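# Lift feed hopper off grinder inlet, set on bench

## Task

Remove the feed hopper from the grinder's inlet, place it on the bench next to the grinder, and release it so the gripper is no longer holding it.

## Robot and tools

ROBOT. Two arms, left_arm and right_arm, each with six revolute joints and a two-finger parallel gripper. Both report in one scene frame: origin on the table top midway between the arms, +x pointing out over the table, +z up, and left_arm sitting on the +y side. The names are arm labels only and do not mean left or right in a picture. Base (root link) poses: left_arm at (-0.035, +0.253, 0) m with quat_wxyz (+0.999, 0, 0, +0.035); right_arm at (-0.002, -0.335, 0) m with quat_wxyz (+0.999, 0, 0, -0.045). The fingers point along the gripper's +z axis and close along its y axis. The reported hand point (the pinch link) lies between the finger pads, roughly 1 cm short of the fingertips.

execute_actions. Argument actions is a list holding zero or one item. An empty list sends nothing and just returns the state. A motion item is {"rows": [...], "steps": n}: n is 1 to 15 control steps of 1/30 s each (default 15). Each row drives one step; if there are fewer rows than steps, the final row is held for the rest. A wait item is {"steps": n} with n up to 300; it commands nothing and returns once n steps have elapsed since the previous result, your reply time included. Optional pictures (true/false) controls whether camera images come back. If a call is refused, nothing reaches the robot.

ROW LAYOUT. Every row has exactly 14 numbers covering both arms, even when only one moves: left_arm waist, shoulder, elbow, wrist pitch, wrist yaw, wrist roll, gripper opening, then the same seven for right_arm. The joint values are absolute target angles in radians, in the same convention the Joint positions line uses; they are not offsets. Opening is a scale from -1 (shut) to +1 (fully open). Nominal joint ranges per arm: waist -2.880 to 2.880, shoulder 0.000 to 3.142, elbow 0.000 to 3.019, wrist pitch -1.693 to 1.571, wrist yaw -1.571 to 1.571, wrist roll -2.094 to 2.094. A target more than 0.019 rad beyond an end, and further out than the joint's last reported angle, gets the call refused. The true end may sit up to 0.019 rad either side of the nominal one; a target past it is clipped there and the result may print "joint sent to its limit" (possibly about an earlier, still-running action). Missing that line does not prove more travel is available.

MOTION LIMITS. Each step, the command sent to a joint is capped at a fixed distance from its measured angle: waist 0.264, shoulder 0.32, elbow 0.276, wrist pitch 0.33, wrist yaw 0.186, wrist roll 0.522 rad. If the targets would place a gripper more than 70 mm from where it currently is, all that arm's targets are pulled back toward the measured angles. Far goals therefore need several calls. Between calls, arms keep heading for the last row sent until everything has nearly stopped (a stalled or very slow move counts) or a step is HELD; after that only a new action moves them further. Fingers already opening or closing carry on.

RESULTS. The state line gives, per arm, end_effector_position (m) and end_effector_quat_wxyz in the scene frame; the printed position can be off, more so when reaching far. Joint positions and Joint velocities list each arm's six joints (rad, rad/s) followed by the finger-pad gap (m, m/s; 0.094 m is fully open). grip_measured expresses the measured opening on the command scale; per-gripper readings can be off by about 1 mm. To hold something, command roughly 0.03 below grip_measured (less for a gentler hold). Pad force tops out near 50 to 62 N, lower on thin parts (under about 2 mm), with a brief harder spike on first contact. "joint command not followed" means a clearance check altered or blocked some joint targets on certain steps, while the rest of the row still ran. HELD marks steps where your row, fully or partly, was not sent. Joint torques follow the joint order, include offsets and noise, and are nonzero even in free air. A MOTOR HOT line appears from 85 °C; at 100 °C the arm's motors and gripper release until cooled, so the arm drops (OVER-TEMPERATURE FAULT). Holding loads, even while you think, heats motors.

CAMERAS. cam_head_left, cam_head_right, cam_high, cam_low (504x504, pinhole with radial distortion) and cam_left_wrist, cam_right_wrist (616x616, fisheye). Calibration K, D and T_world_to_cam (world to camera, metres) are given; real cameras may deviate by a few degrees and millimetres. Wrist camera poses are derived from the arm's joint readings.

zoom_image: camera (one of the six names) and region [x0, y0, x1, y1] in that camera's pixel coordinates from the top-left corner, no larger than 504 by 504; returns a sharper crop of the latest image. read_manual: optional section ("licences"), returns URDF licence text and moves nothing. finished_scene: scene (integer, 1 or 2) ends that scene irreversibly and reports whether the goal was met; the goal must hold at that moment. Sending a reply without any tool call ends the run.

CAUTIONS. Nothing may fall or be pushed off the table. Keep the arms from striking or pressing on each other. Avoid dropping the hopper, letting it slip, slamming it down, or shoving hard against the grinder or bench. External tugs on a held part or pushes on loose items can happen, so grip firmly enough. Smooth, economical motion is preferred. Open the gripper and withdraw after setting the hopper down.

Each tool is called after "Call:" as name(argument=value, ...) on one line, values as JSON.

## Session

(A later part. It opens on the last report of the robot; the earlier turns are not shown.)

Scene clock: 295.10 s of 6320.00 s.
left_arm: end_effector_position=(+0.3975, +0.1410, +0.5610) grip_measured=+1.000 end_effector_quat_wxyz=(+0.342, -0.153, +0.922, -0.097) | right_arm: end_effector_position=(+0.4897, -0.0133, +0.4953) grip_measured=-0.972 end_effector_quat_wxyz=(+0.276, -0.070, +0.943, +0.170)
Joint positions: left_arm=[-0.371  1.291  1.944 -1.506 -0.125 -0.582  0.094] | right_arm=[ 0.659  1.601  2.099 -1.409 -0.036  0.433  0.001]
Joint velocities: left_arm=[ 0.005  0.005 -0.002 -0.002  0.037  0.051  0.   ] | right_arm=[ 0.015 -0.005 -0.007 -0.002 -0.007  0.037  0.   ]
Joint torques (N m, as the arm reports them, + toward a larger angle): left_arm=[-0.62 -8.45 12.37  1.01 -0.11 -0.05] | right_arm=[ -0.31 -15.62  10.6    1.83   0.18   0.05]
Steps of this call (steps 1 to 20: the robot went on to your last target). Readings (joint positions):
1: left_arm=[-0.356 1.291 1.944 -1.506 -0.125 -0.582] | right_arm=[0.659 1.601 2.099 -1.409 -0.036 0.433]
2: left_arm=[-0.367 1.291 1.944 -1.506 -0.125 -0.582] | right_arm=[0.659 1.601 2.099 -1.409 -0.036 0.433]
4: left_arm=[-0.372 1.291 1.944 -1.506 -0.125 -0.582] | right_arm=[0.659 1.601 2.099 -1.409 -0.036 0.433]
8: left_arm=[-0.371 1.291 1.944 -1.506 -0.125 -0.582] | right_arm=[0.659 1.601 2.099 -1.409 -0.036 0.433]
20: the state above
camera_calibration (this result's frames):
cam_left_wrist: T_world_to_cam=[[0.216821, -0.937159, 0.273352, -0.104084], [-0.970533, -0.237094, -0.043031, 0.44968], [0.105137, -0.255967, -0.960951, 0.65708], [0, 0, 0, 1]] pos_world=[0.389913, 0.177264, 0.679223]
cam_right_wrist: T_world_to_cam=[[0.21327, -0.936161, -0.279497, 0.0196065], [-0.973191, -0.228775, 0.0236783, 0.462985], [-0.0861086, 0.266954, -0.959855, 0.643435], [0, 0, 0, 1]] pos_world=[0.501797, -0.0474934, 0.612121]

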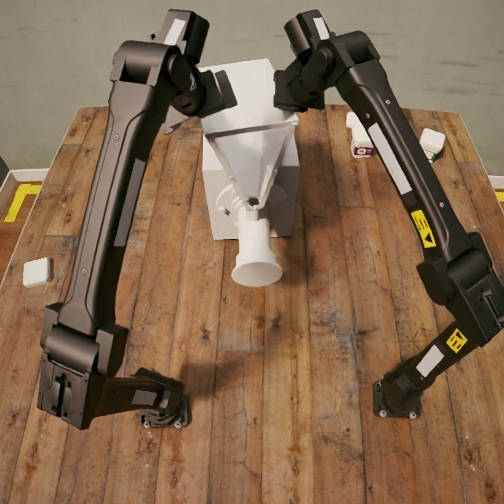

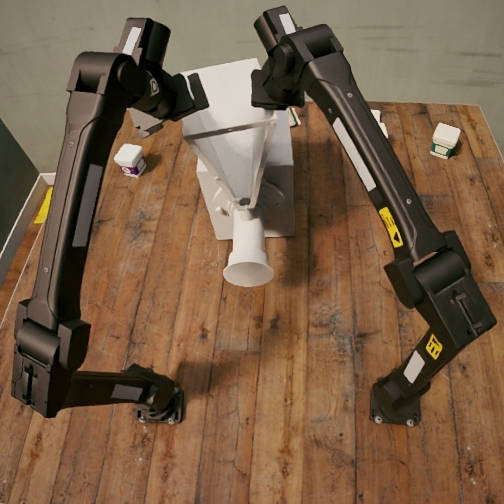

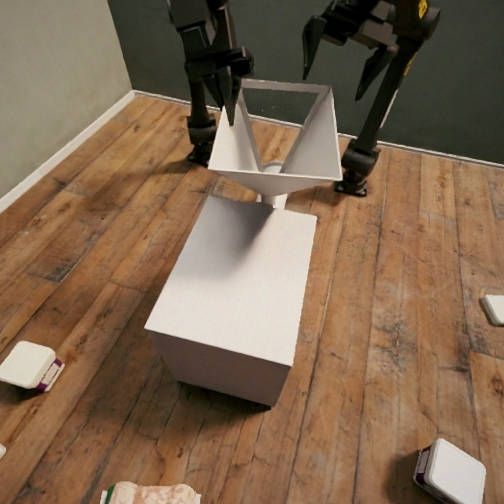

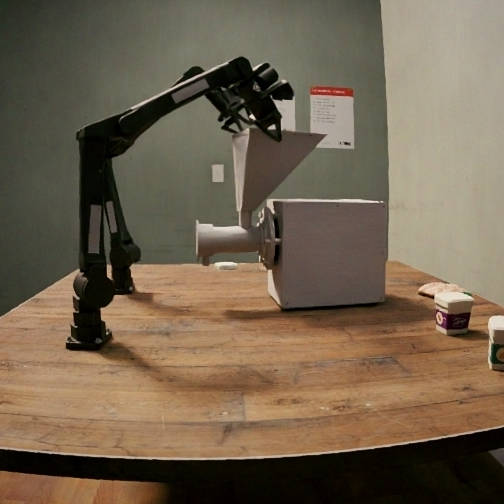

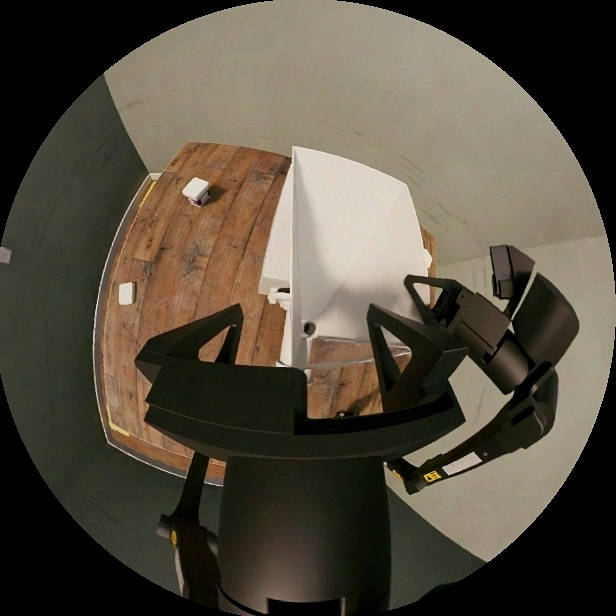

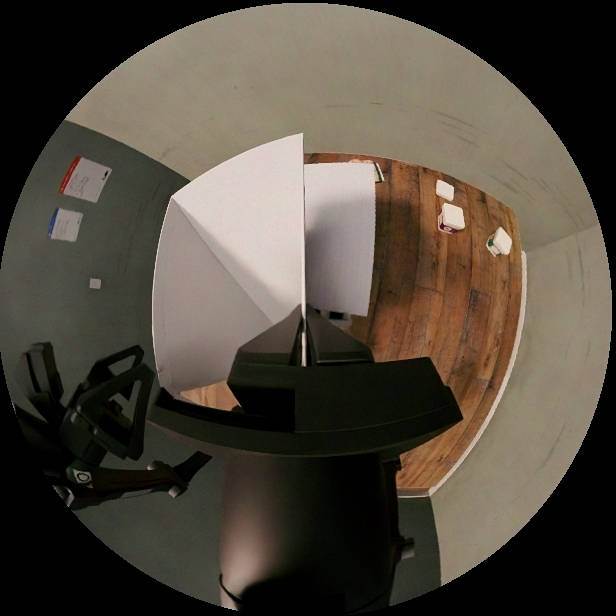

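Call:
zoom_image(camera="cam_left_wrist", region=[200, 140, 420, 400])

Region (200, 140, 420, 400) of cam_left_wrist's 616x616 image, scaled by 1.938, with more detail than that image has; it fills the left 426 columns of this view, and the rest is white.

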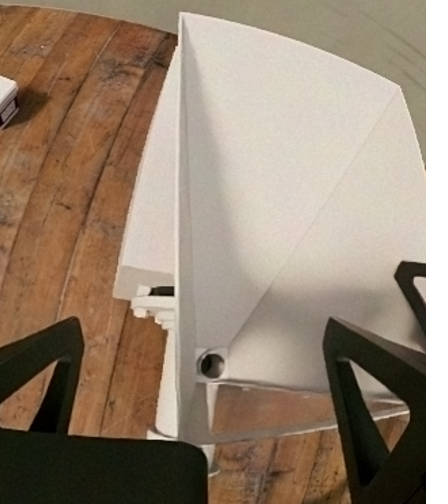

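Call:
execute_actions(actions=[{"rows": [[-0.352,1.292,1.962,-1.5,-0.123,-0.586,1,0.655,1.585,2.125,-1.394,-0.03,0.44,-1],[-0.344,1.294,1.949,-1.485,-0.122,-0.582,1,0.655,1.585,2.125,-1.394,-0.03,0.44,-1],[-0.337,1.296,1.936,-1.47,-0.12,-0.578,1,0.655,1.585,2.125,-1.394,-0.03,0.44,-1],[-0.332,1.298,1.923,-1.455,-0.119,-0.574,1,0.655,1.585,2.125,-1.394,-0.03,0.44,-1],[-0.328,1.3,1.91,-1.44,-0.117,-0.57,1,0.655,1.585,2.125,-1.394,-0.03,0.44,-1],[-0.325,1.302,1.897,-1.425,-0.116,-0.566,1,0.655,1.585,2.125,-1.394,-0.03,0.44,-1],[-0.322,1.304,1.884,-1.41,-0.114,-0.562,1,0.655,1.585,2.125,-1.394,-0.03,0.44,-1],[-0.319,1.306,1.871,-1.395,-0.113,-0.558,1,0.655,1.585,2.125,-1.394,-0.03,0.44,-1],[-0.317,1.308,1.858,-1.38,-0.111,-0.554,1,0.655,1.585,2.125,-1.394,-0.03,0.44,-1],[-0.315,1.31,1.845,-1.365,-0.11,-0.55,1,0.655,1.585,2.125,-1.394,-0.03,0.44,-1],[-0.313,1.312,1.832,-1.35,-0.108,-0.547,1,0.655,1.585,2.125,-1.394,-0.03,0.44,-1],[-0.311,1.314,1.82,-1.335,-0.106,-0.544,1,0.655,1.585,2.125,-1.394,-0.03,0.44,-1],[-0.309,1.316,1.81,-1.32,-0.104,-0.541,1,0.655,1.585,2.125,-1.394,-0.03,0.44,-1],[-0.307,1.318,1.8,-1.308,-0.102,-0.538,1,0.655,1.585,2.125,-1.394,-0.03,0.44,-1],[-0.305,1.32,1.79,-1.297,-0.1,-0.535,1,0.655,1.585,2.125,-1.394,-0.03,0.44,-1]], "steps": 15}], pictures=false)

Call:
execute_actions(actions=[{"steps": 15}])

Scene clock: 321.53 s of 6320.00 s.
left_arm: end_effector_position=(+0.4409, +0.1497, +0.5170) grip_measured=+1.000 end_effector_quat_wxyz=(+0.350, -0.161, +0.918, -0.096) | right_arm: end_effector_position=(+0.4897, -0.0133, +0.4953) grip_measured=-0.972 end_effector_quat_wxyz=(+0.276, -0.070, +0.943, +0.170)
Joint positions: left_arm=[-0.32   1.305  1.81  -1.339 -0.105 -0.558  0.094] | right_arm=[ 0.659  1.601  2.099 -1.409 -0.036  0.433  0.001]
Joint velocities: left_arm=[ 0.034  0.103 -0.315  0.379 -0.007  0.051  0.   ] | right_arm=[-0.005  0.005 -0.002 -0.012  0.037 -0.022 -0.001]
Joint torques (N m, as the arm reports them, + toward a larger angle): left_arm=[-0.48 -8.93  9.99  2.2   0.09  0.12] | right_arm=[ -0.48 -15.4   10.59   1.78   0.18   0.03]
Steps of this call (steps 1 to 15: the robot went on to your last target; steps 16 to 90: nothing new was sent; then 22.93 s passed at rest; steps 91 to 105: all 15 steps of this action). Readings (joint positions):
91: left_arm=[-0.370 1.291 1.944 -1.506 -0.125 -0.582] | right_arm=[0.659 1.601 2.099 -1.409 -0.036 0.433]
92: left_arm=[-0.369 1.291 1.944 -1.506 -0.125 -0.582] | right_arm=[0.659 1.601 2.099 -1.409 -0.036 0.433]
94: left_arm=[-0.361 1.291 1.940 -1.493 -0.123 -0.582] | right_arm=[0.659 1.601 2.099 -1.409 -0.036 0.433]
98: left_arm=[-0.336 1.290 1.902 -1.438 -0.118 -0.577] | right_arm=[0.659 1.601 2.099 -1.409 -0.036 0.433]
105: the state above

Scene clock: 322.03 s of 6320.00 s.
left_arm: end_effector_position=(+0.4496, +0.1488, +0.5093) grip_measured=+1.000 end_effector_quat_wxyz=(+0.351, -0.158, +0.918, -0.096) | right_arm: end_effector_position=(+0.4899, -0.0134, +0.4953) grip_measured=-0.972 end_effector_quat_wxyz=(+0.276, -0.070, +0.943, +0.170)
Joint positions: left_arm=[-0.317  1.315  1.795 -1.312 -0.102 -0.547  0.094] | right_arm=[ 0.659  1.601  2.099 -1.409 -0.035  0.433  0.001]
Joint velocities: left_arm=[-0.005 -0.005 -0.002 -0.002  0.007 -0.022  0.   ] | right_arm=[-0.015 -0.005  0.002 -0.007  0.022  0.022  0.   ]
Joint torques (N m, as the arm reports them, + toward a larger angle): left_arm=[-0.45 -9.35  9.81  2.11  0.    0.12] | right_arm=[ -0.62 -14.67  10.54   2.26   0.1    0.03]
Steps of this call (steps 1 to 15: the robot went on to your last target). Readings (joint positions):
1: left_arm=[-0.319 1.309 1.801 -1.329 -0.104 -0.555] | right_arm=[0.659 1.601 2.099 -1.409 -0.036 0.433]
2: left_arm=[-0.318 1.314 1.796 -1.323 -0.103 -0.554] | right_arm=[0.659 1.601 2.099 -1.409 -0.036 0.433]
4: left_arm=[-0.317 1.315 1.795 -1.313 -0.102 -0.551] | right_arm=[0.659 1.601 2.099 -1.409 -0.035 0.433]
8: left_arm=[-0.317 1.315 1.795 -1.312 -0.102 -0.548] | right_arm=[0.659 1.601 2.099 -1.409 -0.035 0.433]
15: the state above
camera_calibration (this result's frames):
cam_left_wrist: T_world_to_cam=[[0.224232, -0.934501, 0.276457, -0.0991722], [-0.966274, -0.250058, -0.0615287, 0.509334], [0.126629, -0.253336, -0.959055, 0.592926], [0, 0, 0, 1]] pos_world=[0.439312, 0.184896, 0.627404]
cam_right_wrist: T_world_to_cam=[[0.212749, -0.936523, -0.27868, 0.0192744], [-0.973363, -0.228074, 0.0233778, 0.463297], [-0.0854537, 0.266283, -0.960099, 0.643274], [0, 0, 0, 1]] pos_world=[0.501825, -0.0475762, 0.612148]

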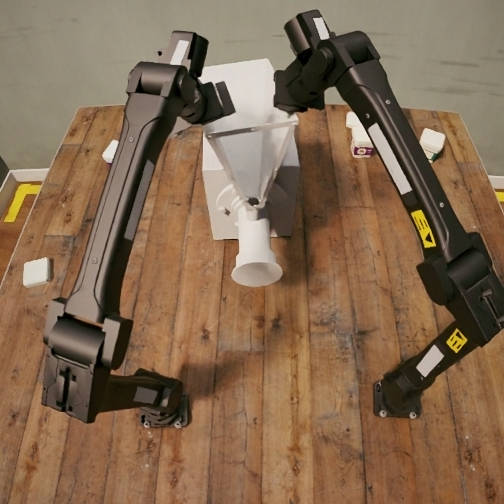

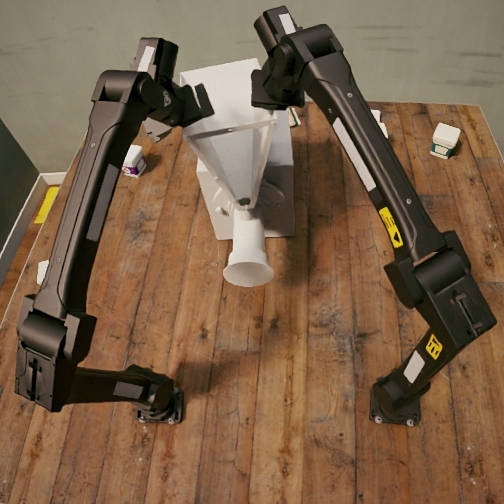

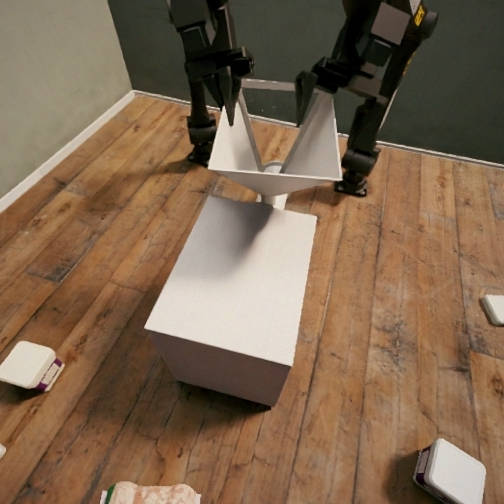

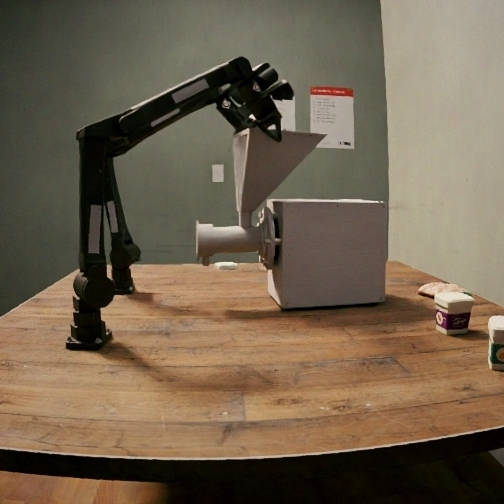

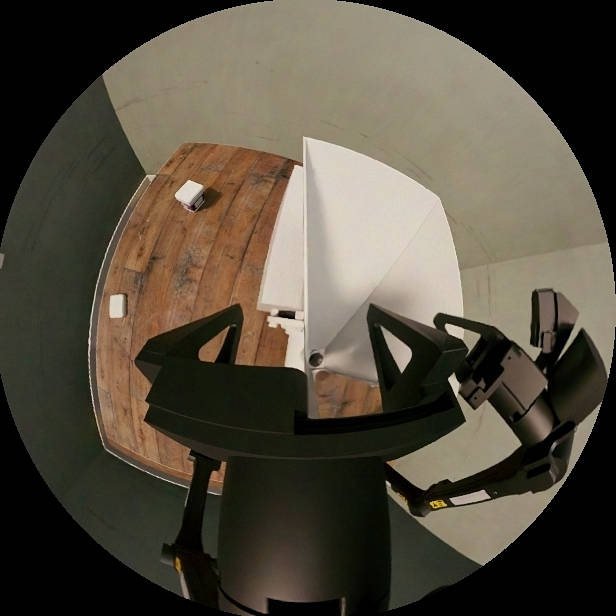

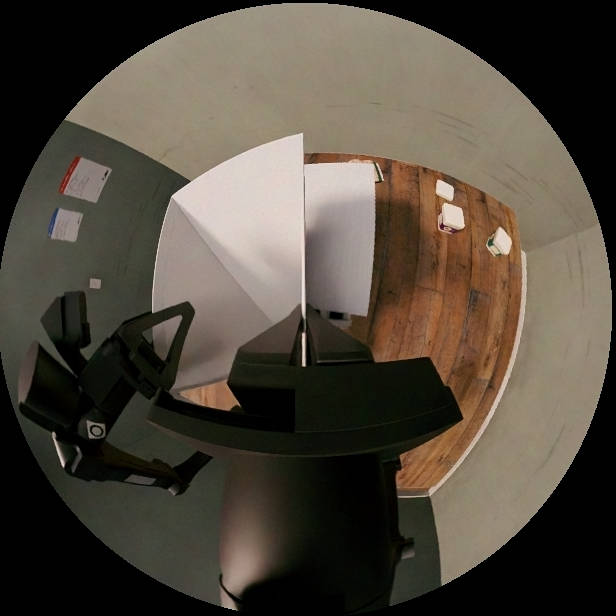

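Call:
zoom_image(camera="cam_high", region=[200, 30, 380, 190])

Call:
zoom_image(camera="cam_right_wrist", region=[60, 260, 260, 460])

Region (200, 30, 380, 190) of cam_high's 504x504 image, scaled by 2.800, with more detail than that image has.

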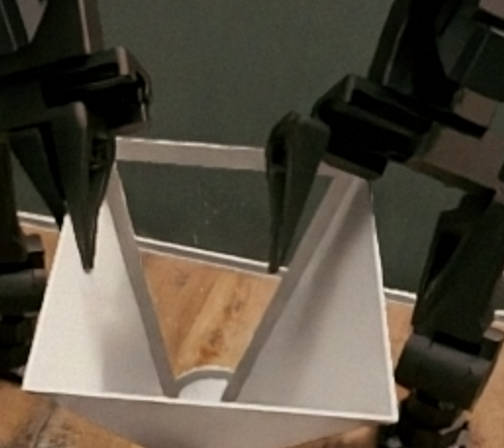

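Region (60, 260, 260, 460) of cam_right_wrist's 616x616 image, scaled by 2.520, with more detail than that image has.

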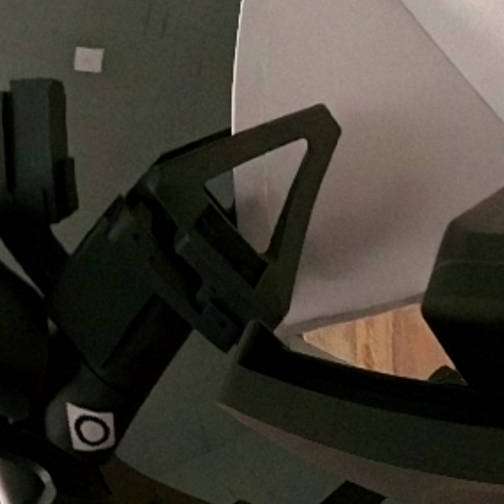

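Call:
execute_actions(actions=[{"rows": [[-0.31,1.322,1.785,-1.297,-0.1,-0.54,1,0.655,1.585,2.125,-1.394,-0.03,0.44,-1],[-0.31,1.324,1.782,-1.295,-0.1,-0.54,1,0.655,1.585,2.125,-1.394,-0.03,0.44,-1],[-0.31,1.326,1.779,-1.293,-0.1,-0.54,1,0.655,1.585,2.125,-1.394,-0.03,0.44,-1],[-0.31,1.328,1.776,-1.291,-0.1,-0.54,1,0.655,1.585,2.125,-1.394,-0.03,0.44,-1],[-0.31,1.33,1.773,-1.289,-0.1,-0.54,1,0.655,1.585,2.125,-1.394,-0.03,0.44,-1]], "steps": 12}], pictures=false)

Scene clock: 330.57 s of 6320.00 s.
left_arm: end_effector_position=(+0.4515, +0.1483, +0.5088) grip_measured=+1.000 end_effector_quat_wxyz=(+0.354, -0.157, +0.917, -0.097) | right_arm: end_effector_position=(+0.4899, -0.0134, +0.4953) grip_measured=-0.972 end_effector_quat_wxyz=(+0.276, -0.070, +0.943, +0.170)
Joint positions: left_arm=[-0.317  1.315  1.791 -1.301 -0.102 -0.547  0.094] | right_arm=[ 0.659  1.601  2.099 -1.409 -0.035  0.433  0.001]
Joint velocities: left_arm=[ 0.015 -0.005 -0.007  0.012  0.037  0.037  0.   ] | right_arm=[-0.015  0.015 -0.002 -0.007 -0.037  0.022  0.   ]
Joint torques (N m, as the arm reports them, + toward a larger angle): left_arm=[-0.97 -8.82  8.59  1.95 -0.03  0.09] | right_arm=[  0.23 -15.61  10.58   2.09   0.11   0.01]
Steps of this call (steps 1 to 15: the robot went on to your last target; steps 16 to 90: nothing new was sent; then 5.13 s passed at rest; steps 91 to 102: all 12 steps of this action). Readings (joint positions):
91: left_arm=[-0.317 1.315 1.795 -1.312 -0.102 -0.547] | right_arm=[0.659 1.601 2.099 -1.409 -0.035 0.433]
92: left_arm=[-0.317 1.315 1.794 -1.311 -0.102 -0.547] | right_arm=[0.659 1.601 2.099 -1.409 -0.035 0.433]
94: left_arm=[-0.317 1.315 1.793 -1.308 -0.102 -0.547] | right_arm=[0.659 1.601 2.099 -1.409 -0.035 0.433]
98: left_arm=[-0.317 1.315 1.791 -1.302 -0.102 -0.547] | right_arm=[0.659 1.601 2.099 -1.409 -0.035 0.433]
102: the state above

Call:
execute_actions(actions=[{"rows": [[-0.315,1.315,1.79,-1.295,-0.1,-0.545,0.8,0.655,1.585,2.125,-1.394,-0.03,0.44,-1],[-0.315,1.315,1.8,-1.295,-0.1,-0.545,0.6,0.655,1.585,2.125,-1.394,-0.03,0.44,-1],[-0.315,1.315,1.81,-1.295,-0.1,-0.545,0.4,0.655,1.585,2.125,-1.394,-0.03,0.44,-1],[-0.315,1.315,1.815,-1.295,-0.1,-0.545,0.2,0.655,1.585,2.125,-1.394,-0.03,0.44,-1],[-0.315,1.315,1.815,-1.295,-0.1,-0.545,0.0,0.655,1.585,2.125,-1.394,-0.03,0.44,-1],[-0.315,1.315,1.815,-1.295,-0.1,-0.545,-0.2,0.655,1.585,2.125,-1.394,-0.03,0.44,-1],[-0.315,1.315,1.815,-1.295,-0.1,-0.545,-0.4,0.655,1.585,2.125,-1.394,-0.03,0.44,-1],[-0.315,1.315,1.815,-1.295,-0.1,-0.545,-0.55,0.655,1.585,2.125,-1.394,-0.03,0.44,-1],[-0.315,1.315,1.815,-1.295,-0.1,-0.545,-0.65,0.655,1.585,2.125,-1.394,-0.03,0.44,-1],[-0.315,1.315,1.815,-1.295,-0.1,-0.545,-0.72,0.655,1.585,2.125,-1.394,-0.03,0.44,-1],[-0.315,1.315,1.815,-1.295,-0.1,-0.545,-0.78,0.655,1.585,2.125,-1.394,-0.03,0.44,-1]], "steps": 15}], pictures=false)

Call:
execute_actions(actions=[{"rows": [[-0.315,1.315,1.815,-1.295,-0.1,-0.545,-0.8,0.655,1.585,2.125,-1.394,-0.03,0.44,-1],[-0.315,1.315,1.815,-1.295,-0.1,-0.545,-0.82,0.655,1.585,2.125,-1.394,-0.03,0.44,-1],[-0.315,1.315,1.815,-1.295,-0.1,-0.545,-0.84,0.655,1.585,2.125,-1.394,-0.03,0.44,-1],[-0.315,1.315,1.815,-1.295,-0.1,-0.545,-0.86,0.655,1.585,2.125,-1.394,-0.03,0.44,-1],[-0.315,1.315,1.815,-1.295,-0.1,-0.545,-0.88,0.655,1.585,2.125,-1.394,-0.03,0.44,-1],[-0.315,1.315,1.815,-1.295,-0.1,-0.545,-0.9,0.655,1.585,2.125,-1.394,-0.03,0.44,-1],[-0.315,1.315,1.815,-1.295,-0.1,-0.545,-0.92,0.655,1.585,2.125,-1.394,-0.03,0.44,-1],[-0.315,1.315,1.815,-1.295,-0.1,-0.545,-0.94,0.655,1.585,2.125,-1.394,-0.03,0.44,-1],[-0.315,1.315,1.815,-1.295,-0.1,-0.545,-0.96,0.655,1.585,2.125,-1.394,-0.03,0.44,-1],[-0.315,1.315,1.815,-1.295,-0.1,-0.545,-0.98,0.655,1.585,2.125,-1.394,-0.03,0.44,-1],[-0.315,1.315,1.815,-1.295,-0.1,-0.545,-1,0.655,1.585,2.125,-1.394,-0.03,0.44,-1]], "steps": 15}])

Scene clock: 341.17 s of 6320.00 s.
left_arm: end_effector_position=(+0.4506, +0.1469, +0.5126) grip_measured=-0.778 end_effector_quat_wxyz=(+0.358, -0.157, +0.915, -0.102) | right_arm: end_effector_position=(+0.4893, -0.0125, +0.4953) grip_measured=-0.972 end_effector_quat_wxyz=(+0.276, -0.072, +0.943, +0.170)
Joint positions: left_arm=[-0.318  1.31   1.791 -1.293 -0.097 -0.549  0.01 ] | right_arm=[ 0.661  1.601  2.099 -1.409 -0.034  0.43   0.001]
Joint velocities: left_arm=[-0.034  0.005 -0.012  0.002  0.11   0.022  0.001] | right_arm=[-0.024 -0.015 -0.007  0.022 -0.037  0.037  0.   ]
Joint torques (N m, as the arm reports them, + toward a larger angle): left_arm=[-1.09 -9.9  12.68  1.45 -0.2   0.07] | right_arm=[ -0.11 -16.31  10.51   1.72   0.11   0.06]
Steps of this call (steps 1 to 15: the robot went on to your last target; steps 16 to 90: nothing new was sent; then 7.10 s passed at rest; steps 91 to 105: all 15 steps of this action). Readings (joint positions):
91: left_arm=[-0.317 1.315 1.791 -1.298 -0.097 -0.549] | right_arm=[0.659 1.601 2.099 -1.409 -0.036 0.432]
92: left_arm=[-0.318 1.313 1.791 -1.294 -0.095 -0.549] | right_arm=[0.660 1.601 2.099 -1.409 -0.037 0.430]
94: left_arm=[-0.318 1.310 1.791 -1.293 -0.097 -0.549] | right_arm=[0.661 1.601 2.099 -1.409 -0.034 0.430]
98: left_arm=[-0.318 1.310 1.791 -1.293 -0.097 -0.549] | right_arm=[0.661 1.601 2.099 -1.409 -0.034 0.430]
105: the state above

Scene clock: 341.67 s of 6320.00 s.
left_arm: end_effector_position=(+0.4505, +0.1486, +0.5123) grip_measured=-0.967 end_effector_quat_wxyz=(+0.358, -0.161, +0.914, -0.100) | right_arm: end_effector_position=(+0.4894, -0.0129, +0.4953) grip_measured=-0.972 end_effector_quat_wxyz=(+0.277, -0.072, +0.943, +0.169)
Joint positions: left_arm=[-0.317  1.31   1.791 -1.295 -0.103 -0.554  0.002] | right_arm=[ 0.661  1.601  2.099 -1.41  -0.032  0.43   0.001]
Joint velocities: left_arm=[-0.005  0.005 -0.012 -0.007  0.022 -0.037 -0.   ] | right_arm=[-0.015 -0.005 -0.012 -0.007  0.051 -0.051 -0.   ]
Joint torques (N m, as the arm reports them, + toward a larger angle): left_arm=[-1.41 -9.4  12.66  1.48  0.06  0.12] | right_arm=[  0.11 -15.32  10.63   2.05   0.08   0.1 ]
Steps of this call (steps 1 to 15: all 15 steps of this action). Readings (joint positions):
1: left_arm=[-0.318 1.310 1.791 -1.293 -0.097 -0.549] | right_arm=[0.661 1.601 2.099 -1.409 -0.034 0.430]
2: left_arm=[-0.318 1.310 1.791 -1.293 -0.097 -0.549] | right_arm=[0.661 1.601 2.099 -1.409 -0.034 0.430]
4: left_arm=[-0.318 1.310 1.791 -1.293 -0.097 -0.549] | right_arm=[0.661 1.601 2.099 -1.409 -0.034 0.430]
8: left_arm=[-0.318 1.310 1.791 -1.294 -0.103 -0.549] | right_arm=[0.661 1.601 2.099 -1.409 -0.032 0.430]
15: the state above
camera_calibration (this result's frames):
cam_left_wrist: T_world_to_cam=[[0.224912, -0.930878, 0.28789, -0.107088], [-0.963716, -0.256111, -0.0752243, 0.517067], [0.143756, -0.260526, -0.954704, 0.586729], [0, 0, 0, 1]] pos_world=[0.438045, 0.185599, 0.629878]
cam_right_wrist: T_world_to_cam=[[0.21579, -0.936918, -0.274991, 0.0165074], [-0.972792, -0.230603, 0.0223193, 0.463219], [-0.0843251, 0.262693, -0.961188, 0.642974], [0, 0, 0, 1]] pos_world=[0.501273, -0.0466189, 0.61222]

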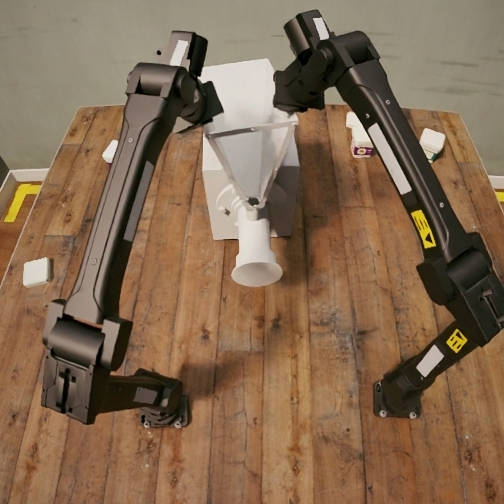

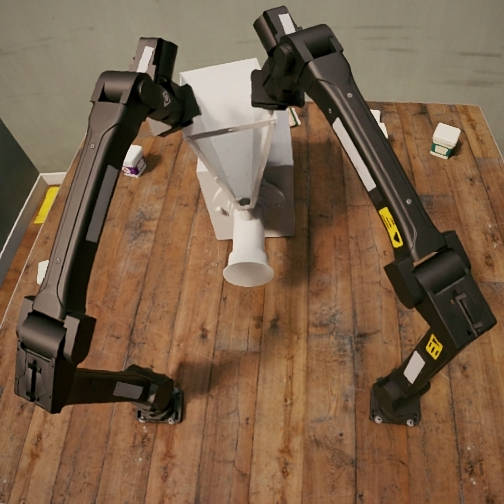

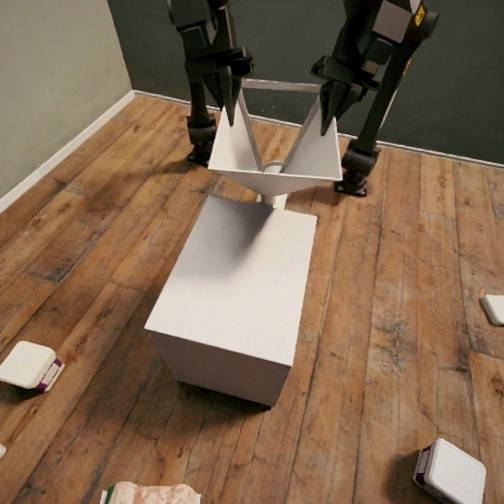

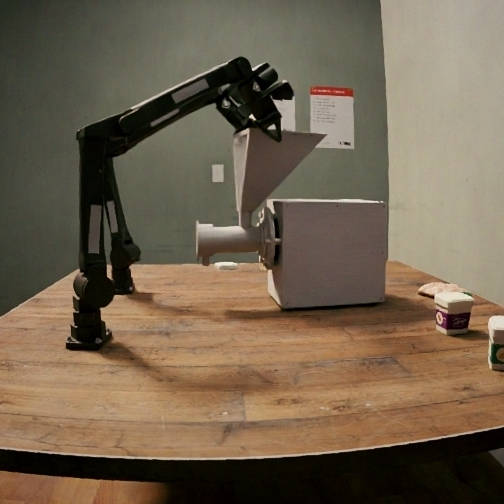

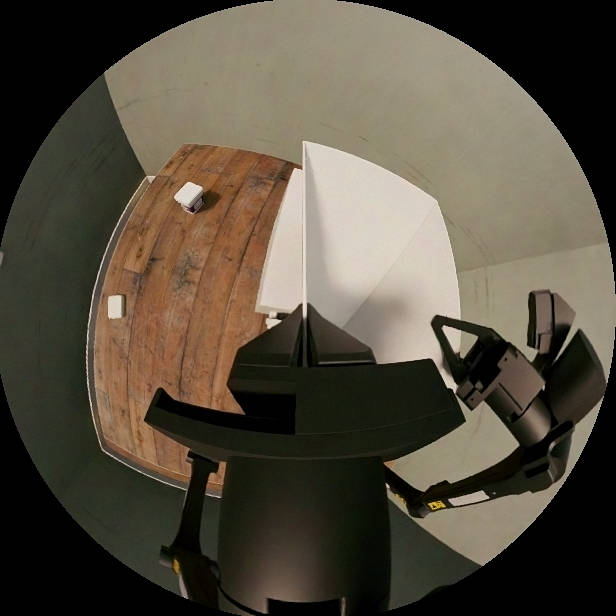

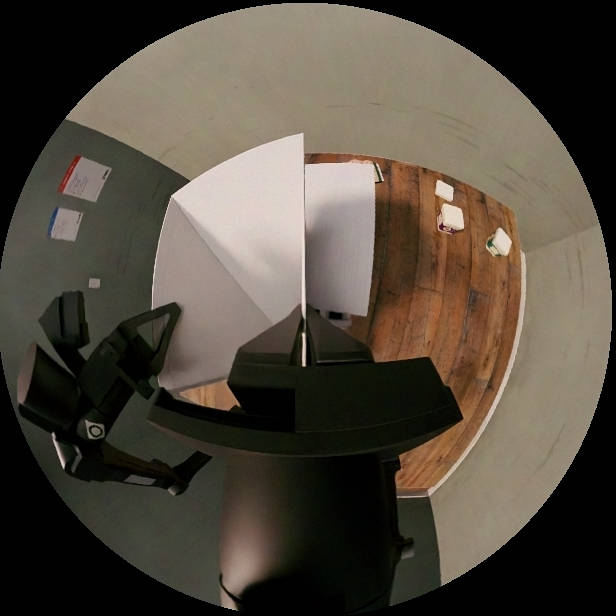

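Call:
execute_actions(actions=[{"rows": [[-0.317,1.312,1.82,-1.293,-0.103,-0.553,-1,0.658,1.583,2.132,-1.394,-0.032,0.435,-1],[-0.317,1.309,1.825,-1.292,-0.103,-0.553,-1,0.658,1.581,2.139,-1.394,-0.032,0.435,-1],[-0.317,1.306,1.83,-1.291,-0.103,-0.553,-1,0.658,1.579,2.146,-1.394,-0.032,0.435,-1],[-0.317,1.303,1.835,-1.29,-0.103,-0.553,-1,0.658,1.577,2.153,-1.394,-0.032,0.435,-1],[-0.317,1.3,1.84,-1.289,-0.103,-0.553,-1,0.658,1.575,2.16,-1.394,-0.032,0.435,-1],[-0.317,1.297,1.845,-1.288,-0.103,-0.553,-1,0.658,1.573,2.167,-1.394,-0.032,0.435,-1],[-0.317,1.294,1.85,-1.287,-0.103,-0.553,-1,0.658,1.571,2.174,-1.394,-0.032,0.435,-1],[-0.317,1.291,1.855,-1.286,-0.103,-0.553,-1,0.658,1.569,2.181,-1.394,-0.032,0.435,-1],[-0.317,1.288,1.86,-1.285,-0.103,-0.553,-1,0.658,1.567,2.188,-1.394,-0.032,0.435,-1],[-0.317,1.285,1.865,-1.285,-0.103,-0.553,-1,0.658,1.565,2.195,-1.394,-0.032,0.435,-1],[-0.317,1.283,1.87,-1.285,-0.103,-0.553,-1,0.658,1.565,2.2,-1.394,-0.032,0.435,-1]], "steps": 15}], pictures=false)

Scene clock: 359.80 s of 6320.00 s.
left_arm: end_effector_position=(+0.4505, +0.1486, +0.5129) grip_measured=-0.967 end_effector_quat_wxyz=(+0.359, -0.162, +0.914, -0.100) | right_arm: end_effector_position=(+0.4894, -0.0129, +0.4954) grip_measured=-0.972 end_effector_quat_wxyz=(+0.277, -0.072, +0.943, +0.169)
Joint positions: left_arm=[-0.317  1.31   1.792 -1.295 -0.103 -0.556  0.002] | right_arm=[ 0.661  1.601  2.099 -1.41  -0.032  0.43   0.001]
Joint velocities: left_arm=[-0.015 -0.005  0.007  0.007  0.007 -0.037  0.   ] | right_arm=[-0.005 -0.015 -0.002  0.022 -0.037 -0.037  0.   ]
Joint torques (N m, as the arm reports them, + toward a larger angle): left_arm=[ -1.54 -11.72  17.8    1.93  -0.06   0.06] | right_arm=[  0.2  -17.25  16.24   2.     0.03   0.05]
Steps of this call (steps 1 to 15: the robot went on to your last target; steps 16 to 90: nothing new was sent; then 14.63 s passed at rest; steps 91 to 105: all 15 steps of this action). Readings (joint positions):
91: left_arm=[-0.317 1.310 1.791 -1.295 -0.103 -0.555] | right_arm=[0.661 1.601 2.099 -1.410 -0.032 0.430]
92: left_arm=[-0.317 1.310 1.791 -1.295 -0.103 -0.556] | right_arm=[0.661 1.601 2.099 -1.410 -0.032 0.430]
94: left_arm=[-0.317 1.310 1.791 -1.295 -0.103 -0.556] | right_arm=[0.661 1.601 2.099 -1.410 -0.032 0.430]
98: left_arm=[-0.317 1.310 1.791 -1.295 -0.103 -0.556] | right_arm=[0.661 1.601 2.099 -1.410 -0.032 0.430]
105: the state above

Call:
execute_actions(actions=[{"rows": [[-0.317,1.281,1.873,-1.284,-0.103,-0.553,-1,0.658,1.565,2.2,-1.394,-0.032,0.435,-1],[-0.317,1.279,1.876,-1.283,-0.103,-0.553,-1,0.658,1.565,2.2,-1.394,-0.032,0.435,-1],[-0.317,1.277,1.879,-1.282,-0.103,-0.553,-1,0.658,1.565,2.2,-1.394,-0.032,0.435,-1],[-0.317,1.275,1.882,-1.281,-0.103,-0.553,-1,0.658,1.565,2.2,-1.394,-0.032,0.435,-1],[-0.317,1.273,1.885,-1.28,-0.103,-0.553,-1,0.658,1.565,2.2,-1.394,-0.032,0.435,-1],[-0.317,1.271,1.888,-1.279,-0.103,-0.553,-1,0.658,1.565,2.2,-1.394,-0.032,0.435,-1],[-0.317,1.269,1.891,-1.278,-0.103,-0.553,-1,0.658,1.565,2.2,-1.394,-0.032,0.435,-1]], "steps": 15}])

Scene clock: 365.67 s of 6320.00 s.
left_arm: end_effector_position=(+0.4505, +0.1486, +0.5136) grip_measured=-0.967 end_effector_quat_wxyz=(+0.359, -0.162, +0.914, -0.101) | right_arm: end_effector_position=(+0.4893, -0.0130, +0.4953) grip_measured=-0.972 end_effector_quat_wxyz=(+0.277, -0.072, +0.943, +0.169)
Joint positions: left_arm=[-0.317  1.31   1.793 -1.295 -0.103 -0.556  0.002] | right_arm=[ 0.661  1.601  2.099 -1.41  -0.032  0.43   0.001]
Joint velocities: left_arm=[-0.015  0.005 -0.002  0.027  0.007  0.022  0.001] | right_arm=[-0.005 -0.015 -0.027  0.002 -0.051 -0.022  0.   ]
Joint torques (N m, as the arm reports them, + toward a larger angle): left_arm=[ -1.57 -12.76  19.65   2.25  -0.07   0.05] | right_arm=[ -0.17 -17.15  16.38   2.19   0.05   0.09]
Steps of this call (steps 1 to 15: the robot went on to your last target; steps 16 to 90: nothing new was sent; then 2.37 s passed at rest; steps 91 to 105: all 15 steps of this action). Readings (joint positions):
91: left_arm=[-0.317 1.310 1.792 -1.295 -0.103 -0.556] | right_arm=[0.661 1.601 2.099 -1.410 -0.032 0.430]
92: left_arm=[-0.317 1.310 1.792 -1.295 -0.103 -0.556] | right_arm=[0.661 1.601 2.099 -1.410 -0.032 0.430]
94: left_arm=[-0.317 1.310 1.792 -1.295 -0.103 -0.556] | right_arm=[0.661 1.601 2.099 -1.410 -0.032 0.430]
98: left_arm=[-0.317 1.310 1.793 -1.295 -0.103 -0.556] | right_arm=[0.661 1.601 2.099 -1.410 -0.032 0.430]
105: the state above
camera_calibration (this result's frames):
cam_left_wrist: T_world_to_cam=[[0.225483, -0.929999, 0.290273, -0.10909], [-0.963175, -0.257588, -0.0770905, 0.518106], [0.146465, -0.262201, -0.953834, 0.586602], [0, 0, 0, 1]] pos_world=[0.437708, 0.185811, 0.631127]
cam_right_wrist: T_world_to_cam=[[0.215701, -0.936974, -0.274867, 0.0164611], [-0.972785, -0.230598, 0.022679, 0.462901], [-0.0846336, 0.262495, -0.961215, 0.643214], [0, 0, 0, 1]] pos_world=[0.501189, -0.0466726, 0.612293]

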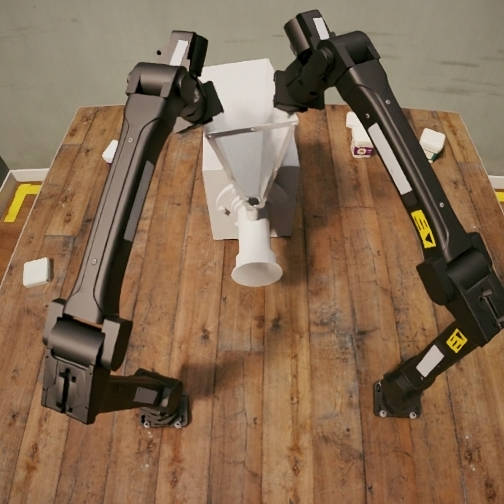

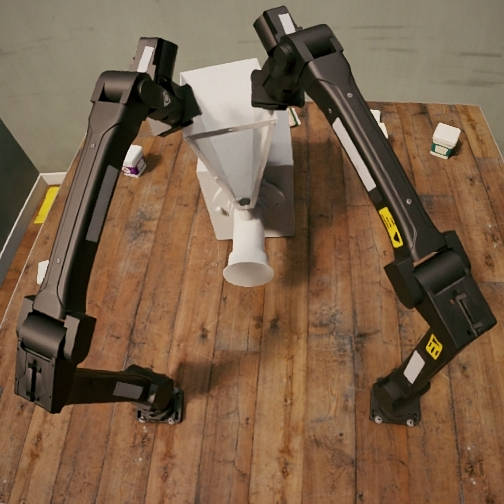

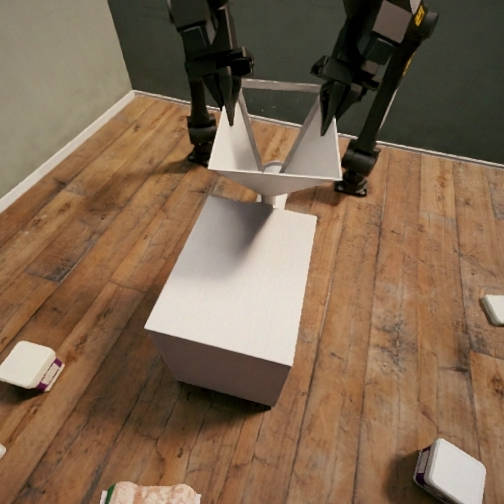

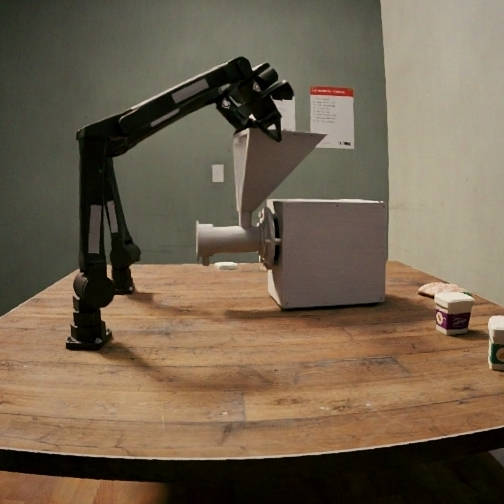

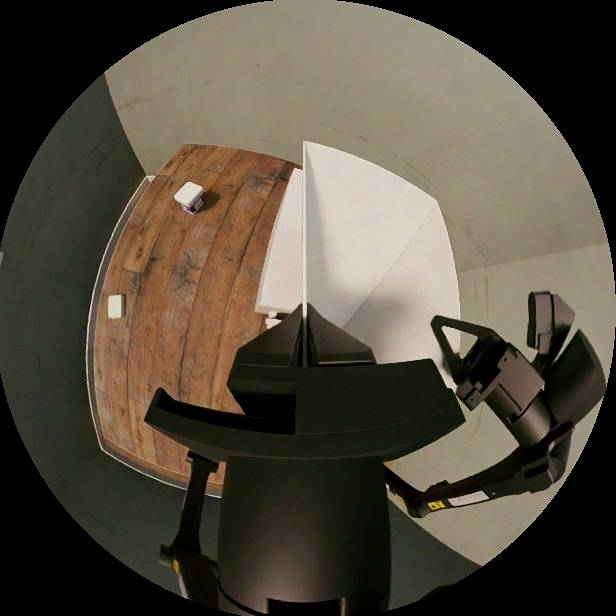

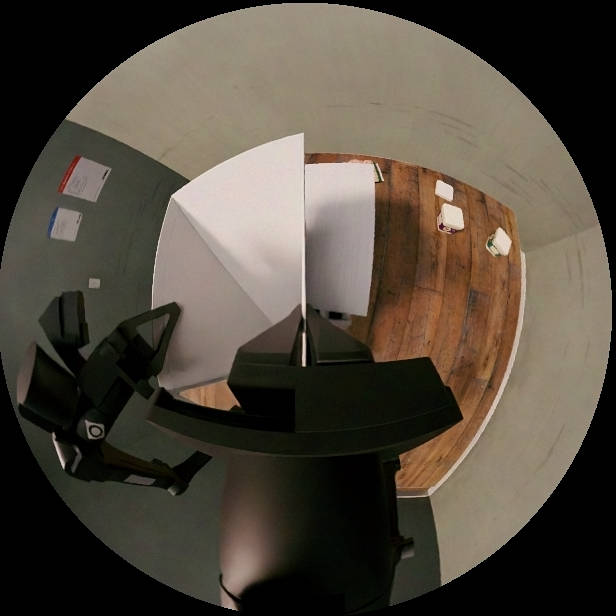

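Call:
execute_actions(actions=[{"rows": [[-0.317,1.266,1.888,-1.278,-0.103,-0.553,-1,0.658,1.562,2.198,-1.394,-0.032,0.435,-1],[-0.32,1.263,1.885,-1.278,-0.103,-0.553,-1,0.655,1.559,2.196,-1.394,-0.032,0.435,-1],[-0.323,1.26,1.882,-1.278,-0.103,-0.553,-1,0.652,1.556,2.194,-1.394,-0.032,0.435,-1],[-0.326,1.257,1.879,-1.278,-0.103,-0.553,-1,0.649,1.553,2.192,-1.394,-0.032,0.435,-1],[-0.329,1.254,1.876,-1.278,-0.103,-0.553,-1,0.646,1.55,2.19,-1.394,-0.032,0.435,-1],[-0.332,1.251,1.873,-1.278,-0.103,-0.553,-1,0.643,1.547,2.188,-1.394,-0.032,0.435,-1],[-0.335,1.248,1.87,-1.278,-0.103,-0.553,-1,0.64,1.544,2.186,-1.394,-0.032,0.435,-1],[-0.338,1.245,1.867,-1.278,-0.103,-0.553,-1,0.637,1.541,2.184,-1.394,-0.032,0.435,-1]], "steps": 15}], pictures=false)

Scene clock: 375.60 s of 6320.00 s.
left_arm: end_effector_position=(+0.4486, +0.1479, +0.5158) grip_measured=-0.967 end_effector_quat_wxyz=(+0.361, -0.161, +0.913, -0.102) | right_arm: end_effector_position=(+0.4889, -0.0142, +0.4969) grip_measured=-0.972 end_effector_quat_wxyz=(+0.277, -0.071, +0.943, +0.170)
Joint positions: left_arm=[-0.32   1.305  1.793 -1.295 -0.104 -0.557  0.002] | right_arm=[ 0.659  1.598  2.099 -1.41  -0.035  0.43   0.001]
Joint velocities: left_arm=[ 0.005 -0.024 -0.007  0.022 -0.007 -0.022  0.   ] | right_arm=[-0.005 -0.015  0.007 -0.007  0.007 -0.051  0.001]
Joint torques (N m, as the arm reports them, + toward a larger angle): left_arm=[ -2.59 -13.54  17.23   2.22  -0.04   0.06] | right_arm=[ -1.24 -19.7   14.66   2.08   0.1    0.02]
Steps of this call (steps 1 to 15: the robot went on to your last target; steps 16 to 90: nothing new was sent; then 6.43 s passed at rest; steps 91 to 105: all 15 steps of this action). Readings (joint positions):
91: left_arm=[-0.317 1.310 1.793 -1.295 -0.103 -0.556] | right_arm=[0.661 1.601 2.099 -1.410 -0.032 0.430]
92: left_arm=[-0.317 1.310 1.793 -1.295 -0.103 -0.556] | right_arm=[0.661 1.601 2.099 -1.410 -0.032 0.430]
94: left_arm=[-0.317 1.309 1.793 -1.295 -0.103 -0.557] | right_arm=[0.661 1.601 2.099 -1.410 -0.032 0.430]
98: left_arm=[-0.318 1.309 1.793 -1.295 -0.103 -0.557] | right_arm=[0.660 1.601 2.099 -1.410 -0.032 0.430]
105: the state above

Call:
execute_actions(actions=[{"rows": [[-0.336,1.247,1.87,-1.278,-0.103,-0.555,-1,0.639,1.543,2.186,-1.394,-0.034,0.432,-1],[-0.334,1.249,1.873,-1.278,-0.103,-0.555,-1,0.641,1.545,2.188,-1.394,-0.034,0.432,-1],[-0.332,1.251,1.876,-1.278,-0.103,-0.555,-1,0.643,1.547,2.19,-1.394,-0.034,0.432,-1],[-0.33,1.253,1.879,-1.278,-0.103,-0.555,-1,0.645,1.549,2.192,-1.394,-0.034,0.432,-1],[-0.328,1.255,1.882,-1.278,-0.103,-0.555,-1,0.647,1.551,2.194,-1.394,-0.034,0.432,-1],[-0.326,1.257,1.885,-1.278,-0.103,-0.555,-1,0.649,1.553,2.196,-1.394,-0.034,0.432,-1],[-0.324,1.259,1.888,-1.278,-0.103,-0.555,-1,0.651,1.555,2.198,-1.394,-0.034,0.432,-1],[-0.322,1.261,1.89,-1.278,-0.103,-0.555,-1,0.653,1.557,2.2,-1.394,-0.034,0.432,-1],[-0.322,1.263,1.892,-1.278,-0.103,-0.555,-1,0.653,1.559,2.202,-1.394,-0.034,0.432,-1],[-0.322,1.265,1.894,-1.278,-0.103,-0.555,-1,0.653,1.561,2.204,-1.394,-0.034,0.432,-1]], "steps": 15}], pictures=false)

Scene clock: 385.53 s of 6320.00 s.
left_arm: end_effector_position=(+0.4482, +0.1479, +0.5204) grip_measured=-0.967 end_effector_quat_wxyz=(+0.365, -0.161, +0.911, -0.103) | right_arm: end_effector_position=(+0.4888, -0.0141, +0.5015) grip_measured=-0.972 end_effector_quat_wxyz=(+0.281, -0.072, +0.941, +0.172)
Joint positions: left_arm=[-0.32   1.305  1.802 -1.295 -0.105 -0.557  0.002] | right_arm=[ 0.659  1.597  2.108 -1.41  -0.036  0.429  0.001]
Joint velocities: left_arm=[-0.005  0.005  0.012  0.002 -0.022 -0.081 -0.001] | right_arm=[-0.015 -0.015  0.002 -0.017  0.022  0.051 -0.001]
Joint torques (N m, as the arm reports them, + toward a larger angle): left_arm=[ -1.71 -12.33  18.99   2.26  -0.01   0.04] | right_arm=[ -0.62 -17.21  15.99   2.3    0.04   0.07]
Steps of this call (steps 1 to 15: the robot went on to your last target; steps 16 to 90: nothing new was sent; then 6.43 s passed at rest; steps 91 to 105: all 15 steps of this action). Readings (joint positions):
91: left_arm=[-0.320 1.305 1.793 -1.295 -0.104 -0.557] | right_arm=[0.659 1.597 2.099 -1.410 -0.035 0.430]
92: left_arm=[-0.320 1.305 1.793 -1.295 -0.104 -0.557] | right_arm=[0.659 1.597 2.099 -1.410 -0.036 0.430]
94: left_arm=[-0.320 1.305 1.793 -1.295 -0.104 -0.557] | right_arm=[0.659 1.597 2.099 -1.410 -0.036 0.430]
98: left_arm=[-0.320 1.305 1.794 -1.295 -0.105 -0.557] | right_arm=[0.659 1.597 2.100 -1.410 -0.036 0.430]
105: the state above


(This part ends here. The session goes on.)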